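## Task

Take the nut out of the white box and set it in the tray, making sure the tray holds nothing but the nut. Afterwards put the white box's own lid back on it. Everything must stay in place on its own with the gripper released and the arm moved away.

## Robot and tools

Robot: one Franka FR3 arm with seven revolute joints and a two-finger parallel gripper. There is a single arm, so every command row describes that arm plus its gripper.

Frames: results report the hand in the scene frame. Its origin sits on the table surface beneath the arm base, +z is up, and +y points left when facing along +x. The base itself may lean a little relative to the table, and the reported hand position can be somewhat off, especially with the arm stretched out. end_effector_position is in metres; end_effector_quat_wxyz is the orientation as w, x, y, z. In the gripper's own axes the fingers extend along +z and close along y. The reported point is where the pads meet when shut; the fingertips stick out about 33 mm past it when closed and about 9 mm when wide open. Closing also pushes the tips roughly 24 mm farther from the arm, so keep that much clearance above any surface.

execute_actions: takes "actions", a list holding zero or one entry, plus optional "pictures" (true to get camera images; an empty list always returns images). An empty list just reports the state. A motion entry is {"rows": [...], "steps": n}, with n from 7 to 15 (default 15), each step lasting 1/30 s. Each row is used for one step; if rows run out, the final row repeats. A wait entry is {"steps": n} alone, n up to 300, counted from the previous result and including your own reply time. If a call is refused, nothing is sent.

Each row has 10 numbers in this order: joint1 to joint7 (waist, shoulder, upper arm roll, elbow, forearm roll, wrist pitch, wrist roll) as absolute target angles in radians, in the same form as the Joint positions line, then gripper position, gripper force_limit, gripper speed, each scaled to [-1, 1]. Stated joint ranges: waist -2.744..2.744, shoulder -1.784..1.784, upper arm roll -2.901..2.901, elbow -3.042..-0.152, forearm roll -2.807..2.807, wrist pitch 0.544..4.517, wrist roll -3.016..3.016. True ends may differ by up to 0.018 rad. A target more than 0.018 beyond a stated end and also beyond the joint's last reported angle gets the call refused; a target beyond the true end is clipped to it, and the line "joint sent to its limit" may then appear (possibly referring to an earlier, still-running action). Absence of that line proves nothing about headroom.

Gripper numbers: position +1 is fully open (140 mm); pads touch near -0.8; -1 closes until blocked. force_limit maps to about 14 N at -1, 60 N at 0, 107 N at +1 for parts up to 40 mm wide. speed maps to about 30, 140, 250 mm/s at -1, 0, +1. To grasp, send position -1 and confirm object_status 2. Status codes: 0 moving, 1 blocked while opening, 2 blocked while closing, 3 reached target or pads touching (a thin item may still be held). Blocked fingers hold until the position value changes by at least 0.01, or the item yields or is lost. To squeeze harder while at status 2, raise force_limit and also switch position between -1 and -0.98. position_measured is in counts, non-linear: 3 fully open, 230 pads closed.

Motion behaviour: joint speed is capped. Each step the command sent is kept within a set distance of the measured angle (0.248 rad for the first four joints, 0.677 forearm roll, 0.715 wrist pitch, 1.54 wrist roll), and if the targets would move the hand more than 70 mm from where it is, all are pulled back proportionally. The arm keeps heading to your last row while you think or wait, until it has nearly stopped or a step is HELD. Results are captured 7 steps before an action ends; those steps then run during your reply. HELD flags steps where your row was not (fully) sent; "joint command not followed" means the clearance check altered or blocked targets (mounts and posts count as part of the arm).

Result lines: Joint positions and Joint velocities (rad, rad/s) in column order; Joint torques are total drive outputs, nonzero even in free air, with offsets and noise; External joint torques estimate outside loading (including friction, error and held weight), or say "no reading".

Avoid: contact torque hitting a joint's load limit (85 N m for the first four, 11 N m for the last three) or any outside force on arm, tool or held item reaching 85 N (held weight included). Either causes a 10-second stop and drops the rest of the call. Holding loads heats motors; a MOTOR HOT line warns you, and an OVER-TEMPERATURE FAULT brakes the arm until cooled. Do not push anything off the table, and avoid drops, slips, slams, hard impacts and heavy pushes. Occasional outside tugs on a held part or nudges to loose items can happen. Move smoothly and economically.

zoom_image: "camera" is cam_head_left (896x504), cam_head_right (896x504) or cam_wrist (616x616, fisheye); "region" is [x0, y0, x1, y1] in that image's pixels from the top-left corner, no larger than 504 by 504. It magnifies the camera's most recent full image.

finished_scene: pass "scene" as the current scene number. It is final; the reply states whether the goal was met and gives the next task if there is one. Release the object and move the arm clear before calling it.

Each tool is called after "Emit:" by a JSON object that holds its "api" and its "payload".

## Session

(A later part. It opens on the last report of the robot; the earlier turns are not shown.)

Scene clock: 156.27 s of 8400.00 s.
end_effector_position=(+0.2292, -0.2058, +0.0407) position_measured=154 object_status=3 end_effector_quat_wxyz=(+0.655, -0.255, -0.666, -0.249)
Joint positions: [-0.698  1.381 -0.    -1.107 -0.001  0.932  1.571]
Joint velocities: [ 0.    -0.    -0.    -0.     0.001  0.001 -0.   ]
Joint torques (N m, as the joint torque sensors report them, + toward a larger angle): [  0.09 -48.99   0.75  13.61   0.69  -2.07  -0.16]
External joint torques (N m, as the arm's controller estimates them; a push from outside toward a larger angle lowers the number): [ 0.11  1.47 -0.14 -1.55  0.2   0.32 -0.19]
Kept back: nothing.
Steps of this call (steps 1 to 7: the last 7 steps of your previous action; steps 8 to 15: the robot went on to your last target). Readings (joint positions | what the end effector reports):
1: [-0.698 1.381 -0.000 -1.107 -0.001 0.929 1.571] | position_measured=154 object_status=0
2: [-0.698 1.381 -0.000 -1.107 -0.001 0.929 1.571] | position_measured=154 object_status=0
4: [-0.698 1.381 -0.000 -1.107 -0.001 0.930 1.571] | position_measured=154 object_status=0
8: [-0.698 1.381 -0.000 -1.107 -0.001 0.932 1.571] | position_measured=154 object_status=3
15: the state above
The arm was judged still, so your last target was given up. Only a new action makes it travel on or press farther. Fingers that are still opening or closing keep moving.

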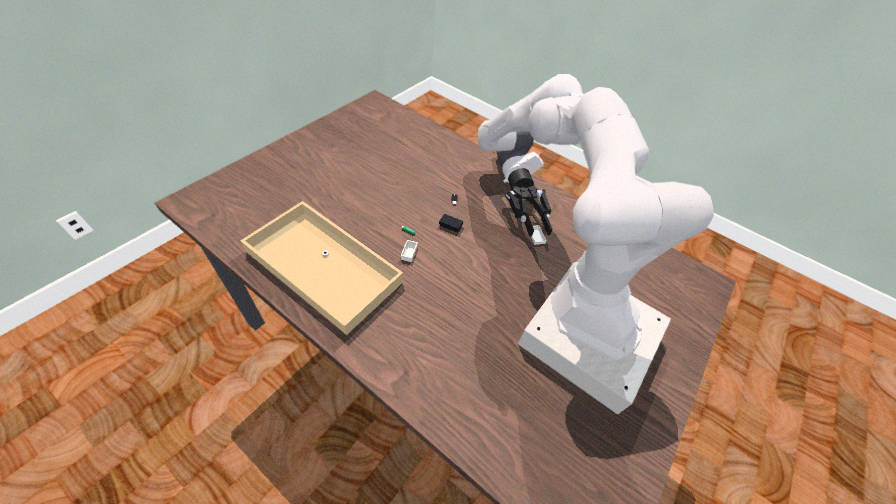

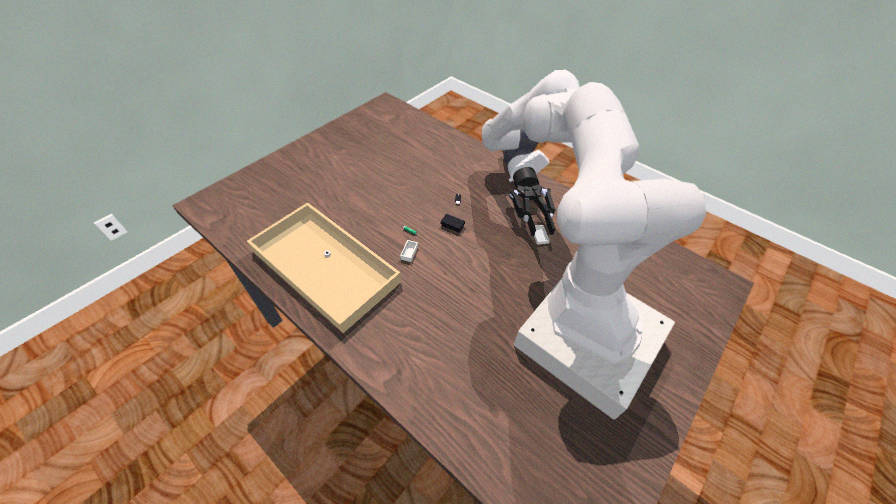

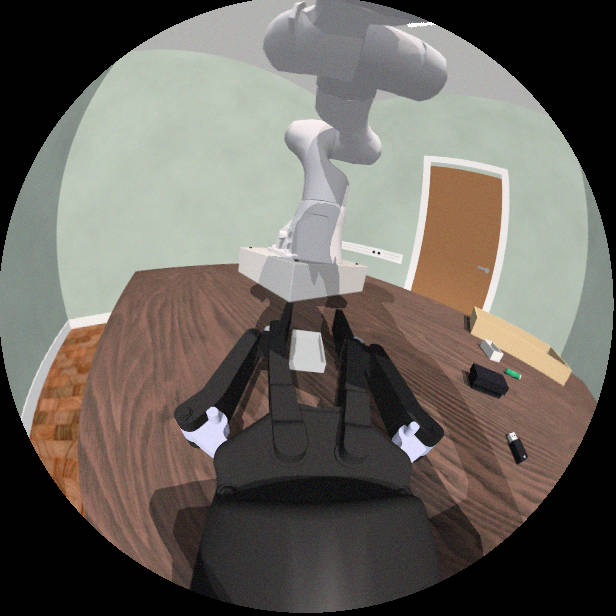

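Emit:
{"api": "execute_actions", "payload": {"actions": [{"rows":[[-0.698,1.3,0,-1.108,0,0.935,1.57,-0.2,-0.4,-0.7],[-0.698,1.2,0,-1.108,0,0.935,1.57,-0.2,-0.4,-0.7],[-0.698,1.1,0,-1.108,0,0.935,1.57,-0.2,-0.4,-0.7],[-0.698,0.9,0,-1.108,0,1.0,1.57,-0.2,-0.4,-0.7]],"steps":15}]}}

Emit:
{"api": "execute_actions", "payload": {"actions": [{"rows":[[-0.698,0.6,0,-1.5,0,1.6,1.57,0.15,-0.4,0]],"steps":15}]}}

Emit:
{"api": "execute_actions", "payload": {"actions": [{"rows":[[-0.698,0.2,0,-2.2,0,2.3,1.57,0.15,-0.4,0]],"steps":15}]}}

Emit:
{"api": "execute_actions", "payload": {"actions": [{"rows":[[-0.698,-0.1,0,-2.85,0,2.75,1.57,0.15,-0.4,0]],"steps":15}]}}

Emit:
{"api": "execute_actions", "payload": {"actions": [{"steps":30}], "pictures": true}}

Emit:
{"api": "zoom_image", "payload": {"camera": "cam_head_left", "region": [480,180,600,280]}}

Scene clock: 157.13 s of 8400.00 s.
end_effector_position=(+0.2940, -0.2637, +0.1260) position_measured=154 object_status=3 end_effector_quat_wxyz=(-0.554, +0.288, +0.752, +0.211)
Joint positions: [-0.698  1.115 -0.    -1.118 -0.001  0.96   1.571]
Joint velocities: [-0.001 -1.302 -0.001  0.077  0.001  0.115  0.001]
Joint torques (N m, as the joint torque sensors report them, + toward a larger angle): [  0.48 -49.01  -0.18  16.32   0.91  -1.33  -0.09]
External joint torques (N m, as the arm's controller estimates them; a push from outside toward a larger angle lowers the number): [ 0.78 -1.28 -0.86 -0.2   0.32  0.41 -0.12]
Steps of this call (steps 1 to 18: nothing new was sent; steps 19 to 26: the first 8 steps of this action). Readings (joint positions | what the end effector reports):
19: [-0.698 1.374 -0.000 -1.113 -0.001 0.933 1.571] | position_measured=154 object_status=3
20: [-0.698 1.354 -0.000 -1.120 -0.001 0.934 1.571] | position_measured=154 object_status=3
22: [-0.698 1.286 -0.000 -1.124 -0.001 0.939 1.571] | position_measured=154 object_status=3
26: the state above

Scene clock: 157.63 s of 8400.00 s.
end_effector_position=(+0.3771, -0.3381, +0.2037) position_measured=110 object_status=0 end_effector_quat_wxyz=(-0.293, +0.340, +0.887, +0.111)
Joint positions: [-0.698  0.613 -0.    -1.451 -0.001  1.424  1.571]
Joint velocities: [-0.    -0.311 -0.001 -0.52   0.001  1.049 -0.   ]
Joint torques (N m, as the joint torque sensors report them, + toward a larger angle): [ -0.2  -39.91   0.16  17.97   0.96   1.02  -0.15]
External joint torques (N m, as the arm's controller estimates them; a push from outside toward a larger angle lowers the number): [ 0.28 -0.9   0.07 -1.1   0.34  0.68 -0.16]
Steps of this call (steps 1 to 7: the last 7 steps of your previous action; steps 8 to 15: the first 8 steps of this action). Readings (joint positions | what the end effector reports):
8: [-0.698 0.862 -0.000 -1.131 -0.001 1.033 1.571] | position_measured=154 object_status=0
9: [-0.698 0.825 -0.000 -1.177 -0.001 1.089 1.571] | position_measured=149 object_status=0
11: [-0.698 0.732 -0.000 -1.293 -0.001 1.218 1.571] | position_measured=134 object_status=0
15: the state above

Scene clock: 158.13 s of 8400.00 s.
end_effector_position=(+0.4263, -0.3823, +0.2149) position_measured=110 object_status=3 end_effector_quat_wxyz=(-0.080, +0.356, +0.930, +0.030)
Joint positions: [-0.698  0.312 -0.001 -1.84  -0.     1.977  1.571]
Joint velocities: [-0.    -1.68  -0.001 -2.136 -0.     1.918  0.   ]
Joint torques (N m, as the joint torque sensors report them, + toward a larger angle): [ -0.29 -24.17  -0.43  18.59   0.83   3.11  -0.02]
External joint torques (N m, as the arm's controller estimates them; a push from outside toward a larger angle lowers the number): [-0.36 -0.12 -0.78 -3.21  0.3   0.88 -0.02]
Steps of this call (steps 1 to 7: the last 7 steps of your previous action; steps 8 to 15: the first 8 steps of this action). Readings (joint positions | what the end effector reports):
8: [-0.698 0.586 -0.001 -1.523 -0.001 1.597 1.571] | position_measured=110 object_status=3
9: [-0.698 0.561 -0.001 -1.557 -0.001 1.645 1.571] | position_measured=110 object_status=3
11: [-0.698 0.499 -0.001 -1.628 -0.001 1.744 1.571] | position_measured=110 object_status=3
15: the state above

Scene clock: 158.63 s of 8400.00 s.
end_effector_position=(+0.3235, -0.2900, +0.1414) position_measured=110 object_status=3 end_effector_quat_wxyz=(+0.019, +0.358, +0.934, -0.008)
Joint positions: [-0.698 -0.087 -0.001 -2.646 -0.     2.597  1.571]
Joint velocities: [ 0.002 -0.092 -0.001 -1.403  0.     0.494  0.001]
Joint torques (N m, as the joint torque sensors report them, + toward a larger angle): [  1.57 -22.6    0.2   21.94   0.64   3.83  -0.13]
External joint torques (N m, as the arm's controller estimates them; a push from outside toward a larger angle lowers the number): [ 1.76 -0.9   0.5  -2.93  0.09  0.59 -0.13]
Steps of this call (steps 1 to 7: the last 7 steps of your previous action; steps 8 to 15: the first 8 steps of this action). Readings (joint positions | what the end effector reports):
8: [-0.698 0.190 -0.001 -2.216 -0.000 2.262 1.571] | position_measured=110 object_status=3
9: [-0.698 0.148 -0.001 -2.270 -0.000 2.316 1.571] | position_measured=110 object_status=3
11: [-0.698 0.034 -0.001 -2.397 -0.000 2.439 1.571] | position_measured=110 object_status=3
15: the state above

Scene clock: 159.63 s of 8400.00 s.
end_effector_position=(+0.2689, -0.2411, +0.0902) position_measured=110 object_status=3 end_effector_quat_wxyz=(+0.000, +0.358, +0.934, -0.001)
Joint positions: [-0.698 -0.098 -0.001 -2.848 -0.     2.747  1.571]
Joint velocities: [-0.001  0.    -0.     0.    -0.     0.002  0.   ]
Joint torques (N m, as the joint torque sensors report them, + toward a larger angle): [  0.48 -21.25   0.29  13.73   0.45   2.75  -0.18]
External joint torques (N m, as the arm's controller estimates them; a push from outside toward a larger angle lowers the number): [ 0.54 -1.1   0.44 -2.24  0.13  0.34 -0.18]
Kept back: nothing.
Steps of this call (steps 1 to 7: the last 7 steps of your previous action; steps 8 to 30: the robot went on to your last target). Readings (joint positions | what the end effector reports):
1: [-0.698 -0.089 -0.001 -2.694 -0.000 2.617 1.571] | position_measured=110 object_status=3
2: [-0.698 -0.092 -0.001 -2.743 -0.000 2.639 1.571] | position_measured=110 object_status=3
4: [-0.698 -0.091 -0.001 -2.811 -0.000 2.670 1.571] | position_measured=110 object_status=3
8: [-0.698 -0.094 -0.001 -2.845 -0.000 2.709 1.571] | position_measured=110 object_status=3
30: the state above
The arm was judged still, so your last target was given up. Only a new action makes it travel on or press farther. Fingers that are still opening or closing keep moving.

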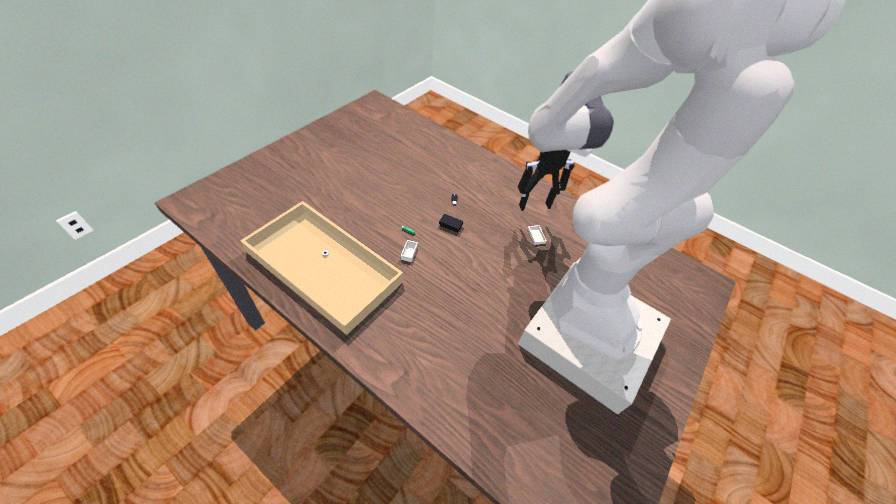

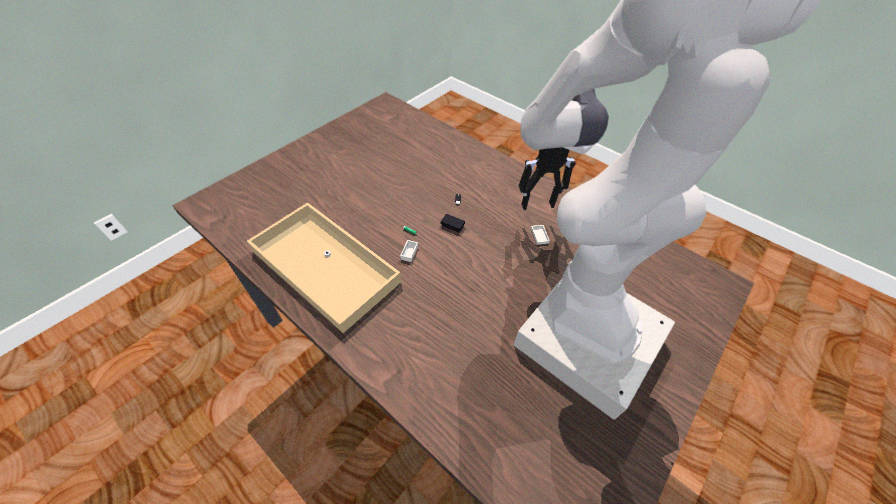

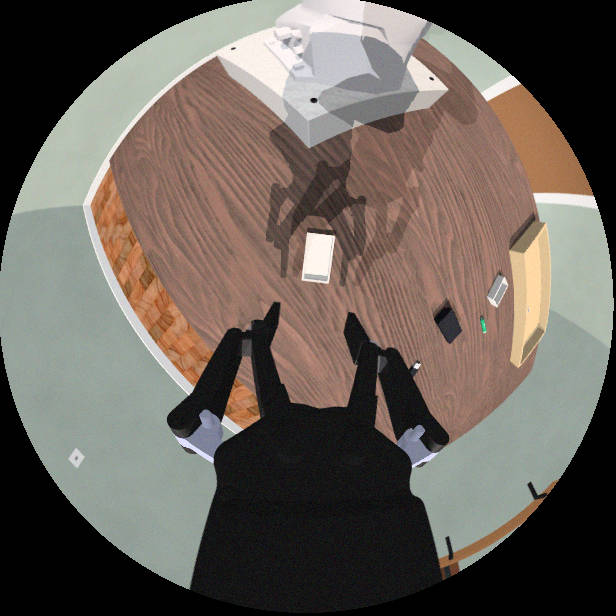

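Region (480, 180, 600, 280) of cam_head_left's 896x504 image, scaled by 4.200, with more detail than that image has.

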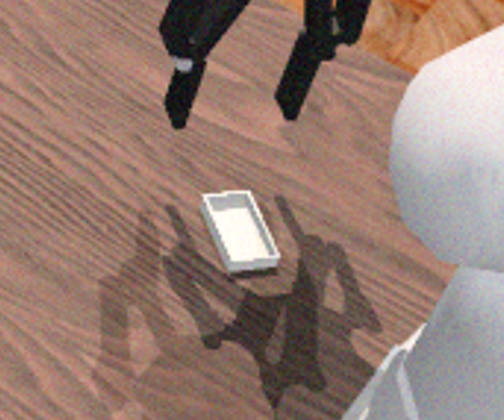

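Emit:
{"api": "execute_actions", "payload": {"actions": [{"rows":[[-0.705,0.0,0,-2.728,0,2.36,1.57,0.0,-0.4,0]],"steps":15}]}}

Emit:
{"api": "execute_actions", "payload": {"actions": [{"steps":25}]}}

Emit:
{"api": "execute_actions", "payload": {"actions": [{"rows":[[-0.705,0.06,0,-2.728,0,2.43,1.57,0.0,-0.4,0],[-0.705,0.11,0,-2.728,0,2.46,1.57,0.0,-0.4,0]],"steps":15}]}}

Emit:
{"api": "execute_actions", "payload": {"actions": [{"steps":20}], "pictures": true}}

Scene clock: 161.73 s of 8400.00 s.
end_effector_position=(+0.2267, -0.2051, +0.0762) position_measured=129 object_status=0 end_effector_quat_wxyz=(-0.130, +0.356, +0.924, +0.050)
Joint positions: [-0.702 -0.004 -0.    -2.735 -0.     2.449  1.571]
Joint velocities: [-0.     0.051  0.     0.059  0.    -0.527  0.001]
Joint torques (N m, as the joint torque sensors report them, + toward a larger angle): [ -0.25 -22.62  -0.11  15.95   0.6    1.48  -0.22]
External joint torques (N m, as the arm's controller estimates them; a push from outside toward a larger angle lowers the number): [-0.28  1.59 -0.15 -0.05  0.27 -0.4  -0.23]
Steps of this call (steps 1 to 55: nothing new was sent; steps 56 to 63: the first 8 steps of this action). Readings (joint positions | what the end effector reports):
56: [-0.698 -0.084 -0.000 -2.826 -0.000 2.700 1.571] | position_measured=110 object_status=0
57: [-0.699 -0.059 -0.000 -2.795 -0.000 2.646 1.571] | position_measured=115 object_status=0
59: [-0.701 -0.025 -0.000 -2.756 -0.000 2.554 1.571] | position_measured=128 object_status=0
63: the state above

Scene clock: 162.57 s of 8400.00 s.
end_effector_position=(+0.2076, -0.1879, +0.0780) position_measured=129 object_status=3 end_effector_quat_wxyz=(-0.168, +0.354, +0.918, +0.064)
Joint positions: [-0.702 -0.001 -0.    -2.73  -0.     2.363  1.571]
Joint velocities: [-0.     0.     0.     0.     0.001 -0.005 -0.001]
Joint torques (N m, as the joint torque sensors report them, + toward a larger angle): [ -1.03 -21.55  -0.48  15.21   0.46   1.2   -0.12]
External joint torques (N m, as the arm's controller estimates them; a push from outside toward a larger angle lowers the number): [-1.03  1.37 -0.48 -0.06  0.12 -0.18 -0.13]
Kept back: nothing.
Steps of this call (steps 1 to 7: the last 7 steps of your previous action; steps 8 to 25: the robot went on to your last target). Readings (joint positions | what the end effector reports):
1: [-0.702 -0.003 -0.000 -2.734 -0.000 2.433 1.571] | position_measured=129 object_status=0
2: [-0.702 -0.002 -0.000 -2.733 -0.000 2.420 1.571] | position_measured=129 object_status=0
4: [-0.702 -0.002 -0.000 -2.732 -0.000 2.401 1.571] | position_measured=129 object_status=0
8: [-0.702 -0.001 -0.000 -2.731 -0.000 2.380 1.571] | position_measured=129 object_status=3
25: the state above

Scene clock: 162.83 s of 8400.00 s.
end_effector_position=(+0.1975, -0.1789, +0.0457) position_measured=129 object_status=3 end_effector_quat_wxyz=(-0.185, +0.353, +0.915, +0.071)
Joint positions: [-0.702  0.107 -0.    -2.729 -0.     2.435  1.571]
Joint velocities: [-0.001  0.045 -0.    -0.001  0.001  0.132  0.001]
Joint torques (N m, as the joint torque sensors report them, + toward a larger angle): [ -0.72 -24.3   -0.57  13.     0.5    1.93  -0.03]
External joint torques (N m, as the arm's controller estimates them; a push from outside toward a larger angle lowers the number): [-0.75  1.79 -0.7  -1.23  0.26  0.56 -0.04]
Steps of this call (steps 1 to 8: the first 8 steps of this action). Readings (joint positions | what the end effector reports):
1: [-0.702 0.007 -0.000 -2.728 -0.000 2.373 1.571] | position_measured=129 object_status=3
2: [-0.702 0.030 -0.000 -2.725 -0.000 2.389 1.571] | position_measured=129 object_status=3
4: [-0.702 0.078 -0.000 -2.726 -0.000 2.411 1.571] | position_measured=129 object_status=3
8: the state above

Scene clock: 163.50 s of 8400.00 s.
end_effector_position=(+0.2026, -0.1834, +0.0445) position_measured=129 object_status=3 end_effector_quat_wxyz=(-0.175, +0.353, +0.916, +0.067)
Joint positions: [-0.702  0.108 -0.    -2.729 -0.     2.457  1.571]
Joint velocities: [ 0.001  0.001  0.001 -0.    -0.001  0.001 -0.001]
Joint torques (N m, as the joint torque sensors report them, + toward a larger angle): [ -0.78 -23.58  -0.07  12.89   0.39   1.77  -0.13]
External joint torques (N m, as the arm's controller estimates them; a push from outside toward a larger angle lowers the number): [-0.79  0.97 -0.18 -0.33  0.15  0.45 -0.14]
Kept back: nothing.
Steps of this call (steps 1 to 7: the last 7 steps of your previous action; steps 8 to 20: the robot went on to your last target). Readings (joint positions | what the end effector reports):
1: [-0.702 0.108 -0.000 -2.729 -0.000 2.439 1.571] | position_measured=129 object_status=3
2: [-0.702 0.108 -0.000 -2.729 -0.000 2.442 1.571] | position_measured=129 object_status=3
4: [-0.702 0.108 -0.000 -2.729 -0.000 2.447 1.571] | position_measured=129 object_status=3
8: [-0.702 0.108 -0.000 -2.729 -0.000 2.453 1.571] | position_measured=129 object_status=3
20: the state above

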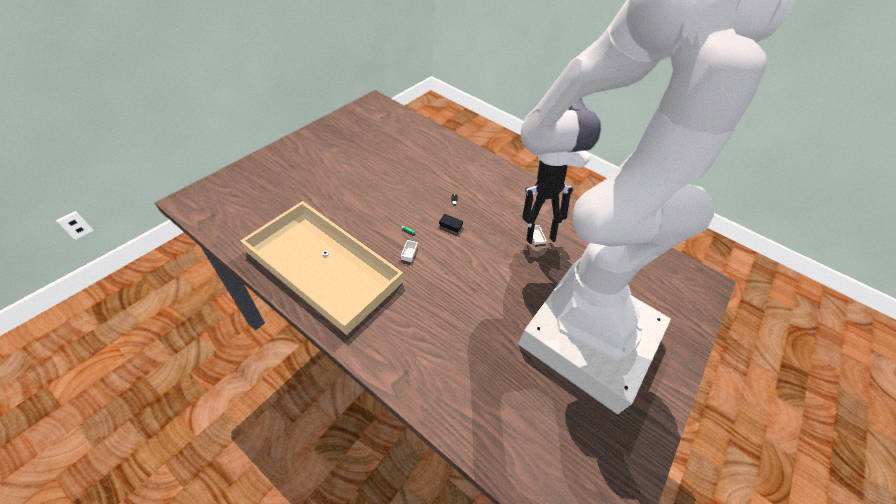

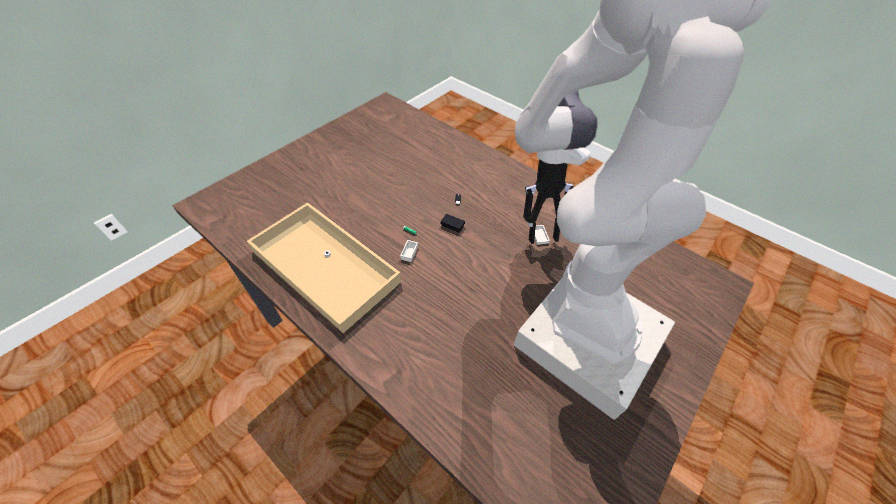

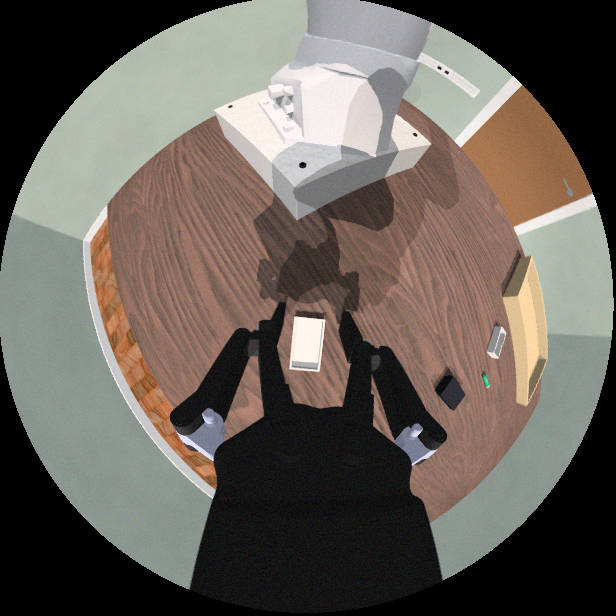

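Emit:
{"api": "execute_actions", "payload": {"actions": [{"rows":[[-0.712,0.108,0,-2.72,0,2.53,1.6,0.0,-0.4,0]],"steps":15}]}}

Emit:
{"api": "execute_actions", "payload": {"actions": [{"steps":20}]}}

Emit:
{"api": "execute_actions", "payload": {"actions": [{"rows":[[-0.712,0.128,0,-2.72,0,2.55,1.6,0.0,-0.4,0]],"steps":15}]}}

Emit:
{"api": "execute_actions", "payload": {"actions": [{"steps":20}], "pictures": true}}

Scene clock: 164.20 s of 8400.00 s.
end_effector_position=(+0.2185, -0.2004, +0.0442) position_measured=129 object_status=3 end_effector_quat_wxyz=(-0.147, +0.365, +0.918, +0.055)
Joint positions: [-0.709  0.109  0.    -2.722 -0.     2.513  1.586]
Joint velocities: [-0.001 -0.     0.002  0.002  0.001  0.09   0.035]
Joint torques (N m, as the joint torque sensors report them, + toward a larger angle): [ -1.63 -24.98  -0.13  13.95   0.42   1.97   0.15]
External joint torques (N m, as the arm's controller estimates them; a push from outside toward a larger angle lowers the number): [-1.71 -0.06 -0.31  0.47  0.17  0.49  0.14]
Steps of this call (steps 1 to 13: the robot went on to your last target; steps 14 to 21: the first 8 steps of this action). Readings (joint positions | what the end effector reports):
14: [-0.704 0.109 0.000 -2.729 -0.000 2.466 1.573] | position_measured=129 object_status=3
15: [-0.705 0.109 0.000 -2.727 -0.000 2.477 1.576] | position_measured=129 object_status=3
17: [-0.708 0.109 0.000 -2.724 -0.000 2.494 1.580] | position_measured=129 object_status=3
21: the state above

Scene clock: 164.87 s of 8400.00 s.
end_effector_position=(+0.2220, -0.2037, +0.0440) position_measured=129 object_status=3 end_effector_quat_wxyz=(-0.140, +0.370, +0.917, +0.052)
Joint positions: [-0.709  0.109  0.    -2.722 -0.     2.527  1.595]
Joint velocities: [ 0.001  0.    -0.    -0.    -0.001  0.002  0.004]
Joint torques (N m, as the joint torque sensors report them, + toward a larger angle): [ -0.99 -25.74  -0.21  13.9    0.51   2.05   0.01]
External joint torques (N m, as the arm's controller estimates them; a push from outside toward a larger angle lowers the number): [-1.01 -0.7  -0.32  0.24  0.26  0.47  0.  ]
Kept back: nothing.
Steps of this call (steps 1 to 7: the last 7 steps of your previous action; steps 8 to 20: the robot went on to your last target). Readings (joint positions | what the end effector reports):
1: [-0.709 0.109 0.000 -2.722 -0.000 2.516 1.587] | position_measured=129 object_status=3
2: [-0.709 0.109 0.000 -2.722 -0.000 2.518 1.588] | position_measured=129 object_status=3
4: [-0.709 0.109 0.000 -2.722 -0.000 2.521 1.590] | position_measured=129 object_status=3
8: [-0.709 0.109 0.000 -2.722 -0.000 2.525 1.592] | position_measured=129 object_status=3
20: the state above

Scene clock: 165.13 s of 8400.00 s.
end_effector_position=(+0.2216, -0.2033, +0.0388) position_measured=129 object_status=3 end_effector_quat_wxyz=(-0.141, +0.370, +0.917, +0.052)
Joint positions: [-0.709  0.126  0.    -2.721 -0.     2.543  1.596]
Joint velocities: [-0.     0.005 -0.001 -0.001  0.     0.026  0.002]
Joint torques (N m, as the joint torque sensors report them, + toward a larger angle): [ -0.23 -23.36  -0.04  12.72   0.44   2.03   0.07]
External joint torques (N m, as the arm's controller estimates them; a push from outside toward a larger angle lowers the number): [-0.16  2.11 -0.09 -0.71  0.2   0.45  0.07]
Steps of this call (steps 1 to 8: the first 8 steps of this action). Readings (joint positions | what the end effector reports):
1: [-0.709 0.111 0.000 -2.721 -0.000 2.530 1.596] | position_measured=129 object_status=3
2: [-0.709 0.116 0.000 -2.721 -0.000 2.534 1.596] | position_measured=129 object_status=3
4: [-0.709 0.123 0.000 -2.721 -0.000 2.538 1.596] | position_measured=129 object_status=3
8: the state above

Scene clock: 165.80 s of 8400.00 s.
end_effector_position=(+0.2226, -0.2042, +0.0387) position_measured=129 object_status=3 end_effector_quat_wxyz=(-0.139, +0.370, +0.917, +0.051)
Joint positions: [-0.709  0.126  0.    -2.721 -0.     2.547  1.597]
Joint velocities: [ 0.001 -0.    -0.    -0.     0.    -0.001 -0.   ]
Joint torques (N m, as the joint torque sensors report them, + toward a larger angle): [ -0.2  -24.64  -0.16  12.75   0.52   2.1    0.1 ]
External joint torques (N m, as the arm's controller estimates them; a push from outside toward a larger angle lowers the number): [-0.13  0.73 -0.21 -0.64  0.28  0.5   0.09]
Kept back: nothing.
Steps of this call (steps 1 to 7: the last 7 steps of your previous action; steps 8 to 15: the robot went on to your last target; steps 16 to 20: nothing new was sent). Readings (joint positions | what the end effector reports):
1: [-0.709 0.126 0.000 -2.721 -0.000 2.544 1.596] | position_measured=129 object_status=3
2: [-0.709 0.126 0.000 -2.721 -0.000 2.545 1.596] | position_measured=129 object_status=3
4: [-0.709 0.126 0.000 -2.721 -0.000 2.546 1.596] | position_measured=129 object_status=3
8: [-0.709 0.126 0.000 -2.721 -0.000 2.547 1.596] | position_measured=129 object_status=3
20: the state above
The arm was judged still, so your last target was given up. Only a new action makes it travel on or press farther. Fingers that are still opening or closing keep moving.

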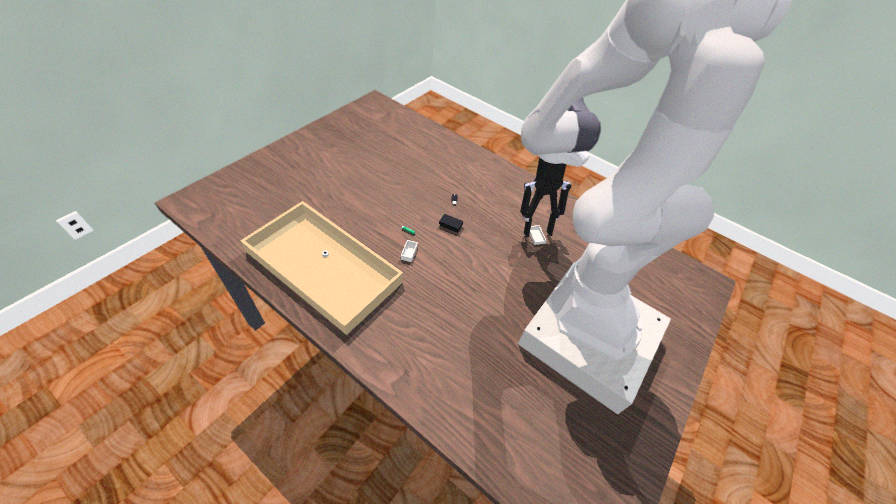

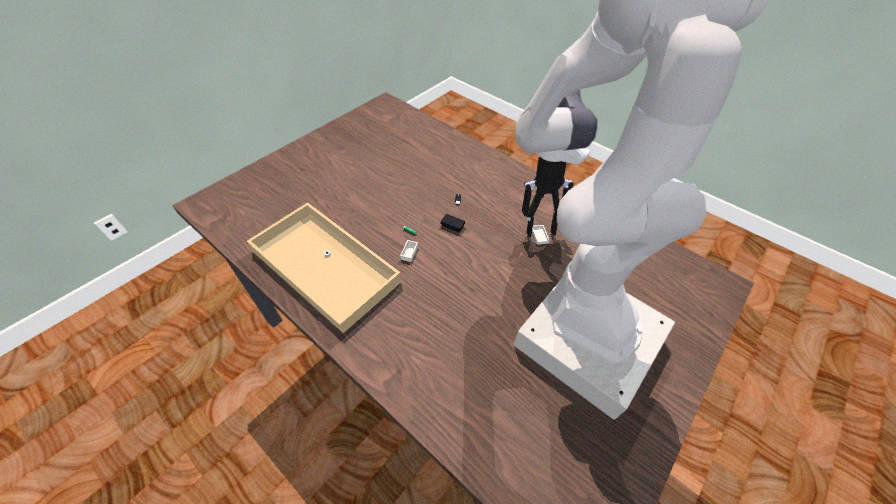

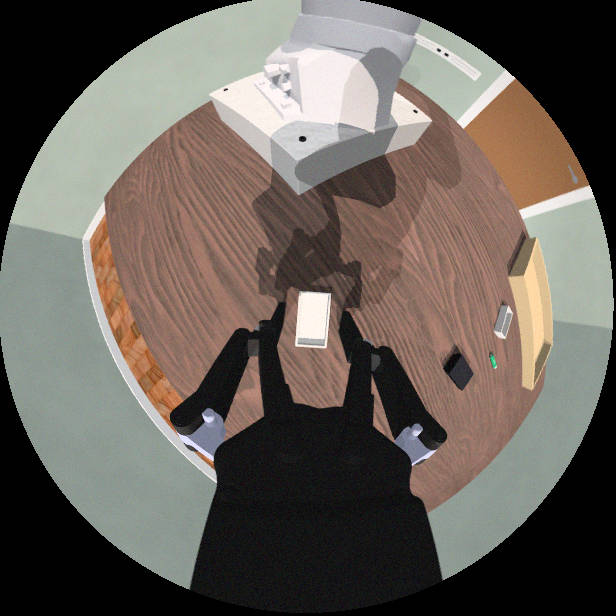

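Emit:
{"api": "execute_actions", "payload": {"actions": [{"rows":[[-0.712,0.148,0,-2.72,0,2.57,1.6,0.0,-0.4,0]],"steps":15}]}}

Emit:
{"api": "execute_actions", "payload": {"actions": [{"rows":[[-0.712,0.148,0,-2.72,0,2.57,1.6,-1,-0.4,-0.3]],"steps":15}]}}

Emit:
{"api": "execute_actions", "payload": {"actions": [{"steps":12}]}}

Emit:
{"api": "execute_actions", "payload": {"actions": [{"rows":[[-0.712,0.11,0,-2.7,0,2.52,1.6,-1,-0.4,-0.3],[-0.712,0.1,0,-2.66,0,2.48,1.6,-1,-0.4,-0.3],[-0.712,0.13,0,-2.58,0,2.44,1.6,-1,-0.4,-0.3],[-0.712,0.17,0,-2.5,0,2.4,1.6,-1,-0.4,-0.3],[-0.712,0.22,0,-2.42,0,2.36,1.6,-1,-0.4,-0.3],[-0.712,0.28,0,-2.34,0,2.33,1.6,-1,-0.4,-0.3],[-0.712,0.31,0,-2.316,0,2.33,1.6,-1,-0.4,-0.3]],"steps":15}]}}

Emit:
{"api": "execute_actions", "payload": {"actions": [{"steps":15}]}}

Emit:
{"api": "execute_actions", "payload": {"actions": [{"rows":[[-0.712,0.34,0,-2.316,0,2.37,1.57,-1,-0.4,-0.3],[-0.712,0.36,0,-2.316,0,2.39,1.57,-1,-0.4,-0.3],[-0.712,0.375,0,-2.316,0,2.395,1.57,-1,-0.4,-0.3]],"steps":15}]}}

Emit:
{"api": "execute_actions", "payload": {"actions": [{"steps":20}], "pictures": true}}

Scene clock: 166.83 s of 8400.00 s.
end_effector_position=(+0.2214, -0.2031, +0.0327) position_measured=129 object_status=3 end_effector_quat_wxyz=(-0.140, +0.370, +0.917, +0.052)
Joint positions: [-0.709  0.146  0.    -2.72  -0.     2.563  1.597]
Joint velocities: [-0.     0.005  0.001  0.    -0.     0.026  0.001]
Joint torques (N m, as the joint torque sensors report them, + toward a larger angle): [ -0.22 -24.85  -0.91  12.15   0.44   2.03   0.  ]
External joint torques (N m, as the arm's controller estimates them; a push from outside toward a larger angle lowers the number): [-0.19  0.96 -1.02 -1.02  0.21  0.43 -0.01]
Steps of this call (steps 1 to 23: nothing new was sent; steps 24 to 31: the first 8 steps of this action). Readings (joint positions | what the end effector reports):
24: [-0.709 0.129 0.000 -2.720 -0.000 2.551 1.597] | position_measured=129 object_status=3
25: [-0.709 0.135 0.000 -2.720 -0.000 2.554 1.597] | position_measured=129 object_status=3
27: [-0.709 0.142 0.000 -2.720 -0.000 2.558 1.597] | position_measured=129 object_status=3
31: the state above

Scene clock: 167.33 s of 8400.00 s.
end_effector_position=(+0.2231, -0.2041, +0.0331) position_measured=167 object_status=0 end_effector_quat_wxyz=(-0.138, +0.370, +0.917, +0.051)
Joint positions: [-0.709  0.145  0.001 -2.72  -0.     2.567  1.597]
Joint velocities: [ 0.001 -0.02   0.012  0.    -0.001 -0.006  0.002]
Joint torques (N m, as the joint torque sensors report them, + toward a larger angle): [ -0.45 -22.88  -1.94  12.03   0.4    2.16   0.08]
External joint torques (N m, as the arm's controller estimates them; a push from outside toward a larger angle lowers the number): [-0.23  2.3  -1.98 -0.71  0.15  0.56  0.07]
Steps of this call (steps 1 to 7: the last 7 steps of your previous action; steps 8 to 15: the first 8 steps of this action). Readings (joint positions | what the end effector reports):
8: [-0.709 0.146 0.000 -2.720 -0.000 2.567 1.597] | position_measured=129 object_status=0
9: [-0.709 0.146 0.000 -2.720 -0.000 2.567 1.597] | position_measured=133 object_status=0
11: [-0.709 0.146 0.000 -2.720 -0.000 2.567 1.597] | position_measured=144 object_status=0
15: the state above

Scene clock: 167.73 s of 8400.00 s.
end_effector_position=(+0.2232, -0.2040, +0.0333) position_measured=177 object_status=2 end_effector_quat_wxyz=(-0.138, +0.370, +0.917, +0.051)
Joint positions: [-0.709  0.144  0.002 -2.72  -0.     2.566  1.597]
Joint velocities: [ 0.001 -0.    -0.001  0.001 -0.    -0.     0.001]
Joint torques (N m, as the joint torque sensors report them, + toward a larger angle): [ -0.66 -23.34  -2.11  11.24   0.43   2.2    0.01]
External joint torques (N m, as the arm's controller estimates them; a push from outside toward a larger angle lowers the number): [-0.6   2.34 -2.19 -1.89  0.2   0.59  0.  ]
Kept back: nothing.
Steps of this call (steps 1 to 7: the last 7 steps of your previous action; steps 8 to 12: the robot went on to your last target). Readings (joint positions | what the end effector reports):
1: [-0.709 0.144 0.002 -2.720 -0.000 2.566 1.597] | position_measured=173 object_status=0
2: [-0.709 0.144 0.002 -2.720 -0.000 2.566 1.597] | position_measured=177 object_status=0
4: [-0.709 0.144 0.002 -2.720 -0.000 2.566 1.597] | position_measured=177 object_status=0
8: [-0.709 0.144 0.002 -2.720 -0.000 2.566 1.597] | position_measured=177 object_status=2
12: the state above

Scene clock: 168.00 s of 8400.00 s.
end_effector_position=(+0.3189, -0.2919, +0.0690) position_measured=177 object_status=2 end_effector_quat_wxyz=(-0.101, +0.372, +0.922, +0.037)
Joint positions: [-0.71   0.25   0.001 -2.388 -0.     2.419  1.597]
Joint velocities: [-0.004  0.688 -0.007  1.093 -0.002 -0.427 -0.   ]
Joint torques (N m, as the joint torque sensors report them, + toward a larger angle): [  1.27 -30.84  -0.58   5.86   0.57  -0.9    0.05]
External joint torques (N m, as the arm's controller estimates them; a push from outside toward a larger angle lowers the number): [ 0.85  0.94 -1.25  1.41  0.5  -0.5   0.03]
Steps of this call (steps 1 to 8: the first 8 steps of this action). Readings (joint positions | what the end effector reports):
1: [-0.709 0.140 0.002 -2.718 -0.000 2.559 1.597] | position_measured=177 object_status=2
2: [-0.709 0.132 0.002 -2.708 -0.000 2.544 1.597] | position_measured=177 object_status=2
4: [-0.709 0.139 0.002 -2.631 -0.000 2.501 1.597] | position_measured=177 object_status=2
8: the state above

Scene clock: 168.50 s of 8400.00 s.
end_effector_position=(+0.3161, -0.2897, +0.0619) position_measured=177 object_status=2 end_effector_quat_wxyz=(-0.134, +0.371, +0.918, +0.050)
Joint positions: [-0.71   0.309  0.001 -2.318 -0.     2.337  1.597]
Joint velocities: [ 0.     0.001  0.002  0.004  0.    -0.028 -0.   ]
Joint torques (N m, as the joint torque sensors report them, + toward a larger angle): [ -0.28 -33.26  -1.1   16.8    0.55   1.29   0.13]
External joint torques (N m, as the arm's controller estimates them; a push from outside toward a larger angle lowers the number): [-0.37  1.73 -1.47 -0.45  0.15 -0.36  0.12]
Kept back: nothing.
Steps of this call (steps 1 to 7: the last 7 steps of your previous action; steps 8 to 15: the robot went on to your last target). Readings (joint positions | what the end effector reports):
1: [-0.710 0.269 0.001 -2.360 -0.000 2.405 1.597] | position_measured=177 object_status=2
2: [-0.710 0.282 0.001 -2.344 -0.000 2.393 1.597] | position_measured=177 object_status=2
4: [-0.710 0.298 0.001 -2.329 -0.000 2.374 1.597] | position_measured=177 object_status=2
8: [-0.710 0.308 0.001 -2.321 -0.000 2.351 1.597] | position_measured=177 object_status=2
15: the state above

Scene clock: 168.77 s of 8400.00 s.
end_effector_position=(+0.3094, -0.2836, +0.0340) position_measured=177 object_status=2 end_effector_quat_wxyz=(-0.144, +0.364, +0.919, +0.055)
Joint positions: [-0.71   0.374  0.001 -2.317 -0.     2.378  1.583]
Joint velocities: [ 0.001  0.047 -0.    -0.     0.002  0.076 -0.034]
Joint torques (N m, as the joint torque sensors report them, + toward a larger angle): [ -0.12 -37.69  -0.63  15.39   0.58   2.19  -0.34]
External joint torques (N m, as the arm's controller estimates them; a push from outside toward a larger angle lowers the number): [-0.09  0.95 -0.96 -2.48  0.2   0.44 -0.35]
Steps of this call (steps 1 to 8: the first 8 steps of this action). Readings (joint positions | what the end effector reports):
1: [-0.710 0.312 0.001 -2.317 -0.000 2.341 1.595] | position_measured=177 object_status=2
2: [-0.710 0.322 0.001 -2.315 -0.000 2.350 1.593] | position_measured=177 object_status=2
4: [-0.710 0.349 0.001 -2.314 -0.000 2.364 1.589] | position_measured=177 object_status=2
8: the state above

Scene clock: 169.43 s of 8400.00 s.
end_effector_position=(+0.3125, -0.2865, +0.0335) position_measured=177 object_status=2 end_effector_quat_wxyz=(-0.138, +0.360, +0.921, +0.053)
Joint positions: [-0.71   0.375  0.001 -2.317 -0.     2.392  1.574]
Joint velocities: [-0.    -0.002 -0.001  0.     0.001  0.002 -0.005]
Joint torques (N m, as the joint torque sensors report them, + toward a larger angle): [ -0.53 -35.53  -0.71  15.87   0.61   2.    -0.2 ]
External joint torques (N m, as the arm's controller estimates them; a push from outside toward a larger angle lowers the number): [-0.5   0.49 -1.04 -0.31  0.25  0.4  -0.21]
Kept back: nothing.
Steps of this call (steps 1 to 7: the last 7 steps of your previous action; steps 8 to 20: the robot went on to your last target). Readings (joint positions | what the end effector reports):
1: [-0.710 0.375 0.001 -2.317 -0.000 2.381 1.582] | position_measured=177 object_status=2
2: [-0.710 0.375 0.001 -2.317 -0.000 2.383 1.581] | position_measured=177 object_status=2
4: [-0.710 0.375 0.001 -2.317 -0.000 2.386 1.580] | position_measured=177 object_status=2
8: [-0.710 0.375 0.001 -2.317 -0.000 2.390 1.577] | position_measured=177 object_status=2
20: the state above

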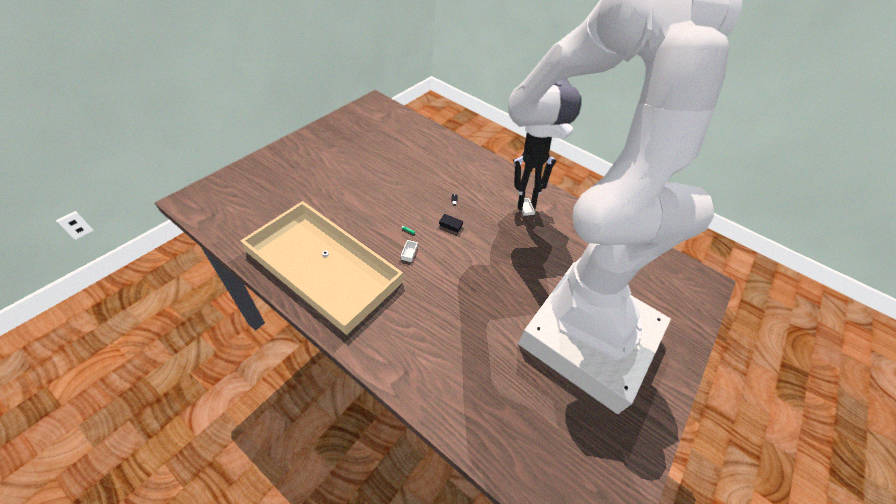

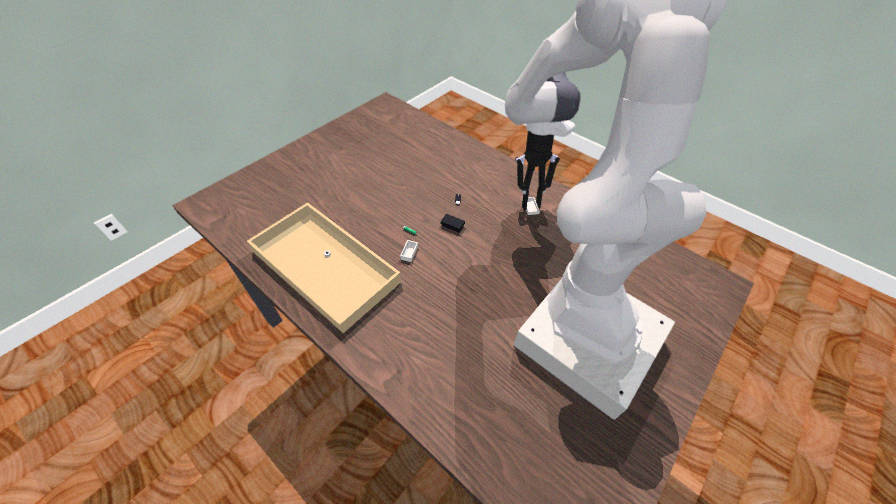

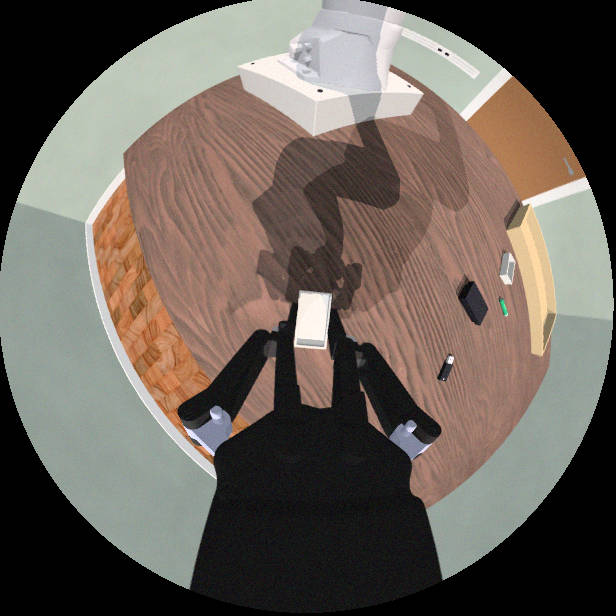

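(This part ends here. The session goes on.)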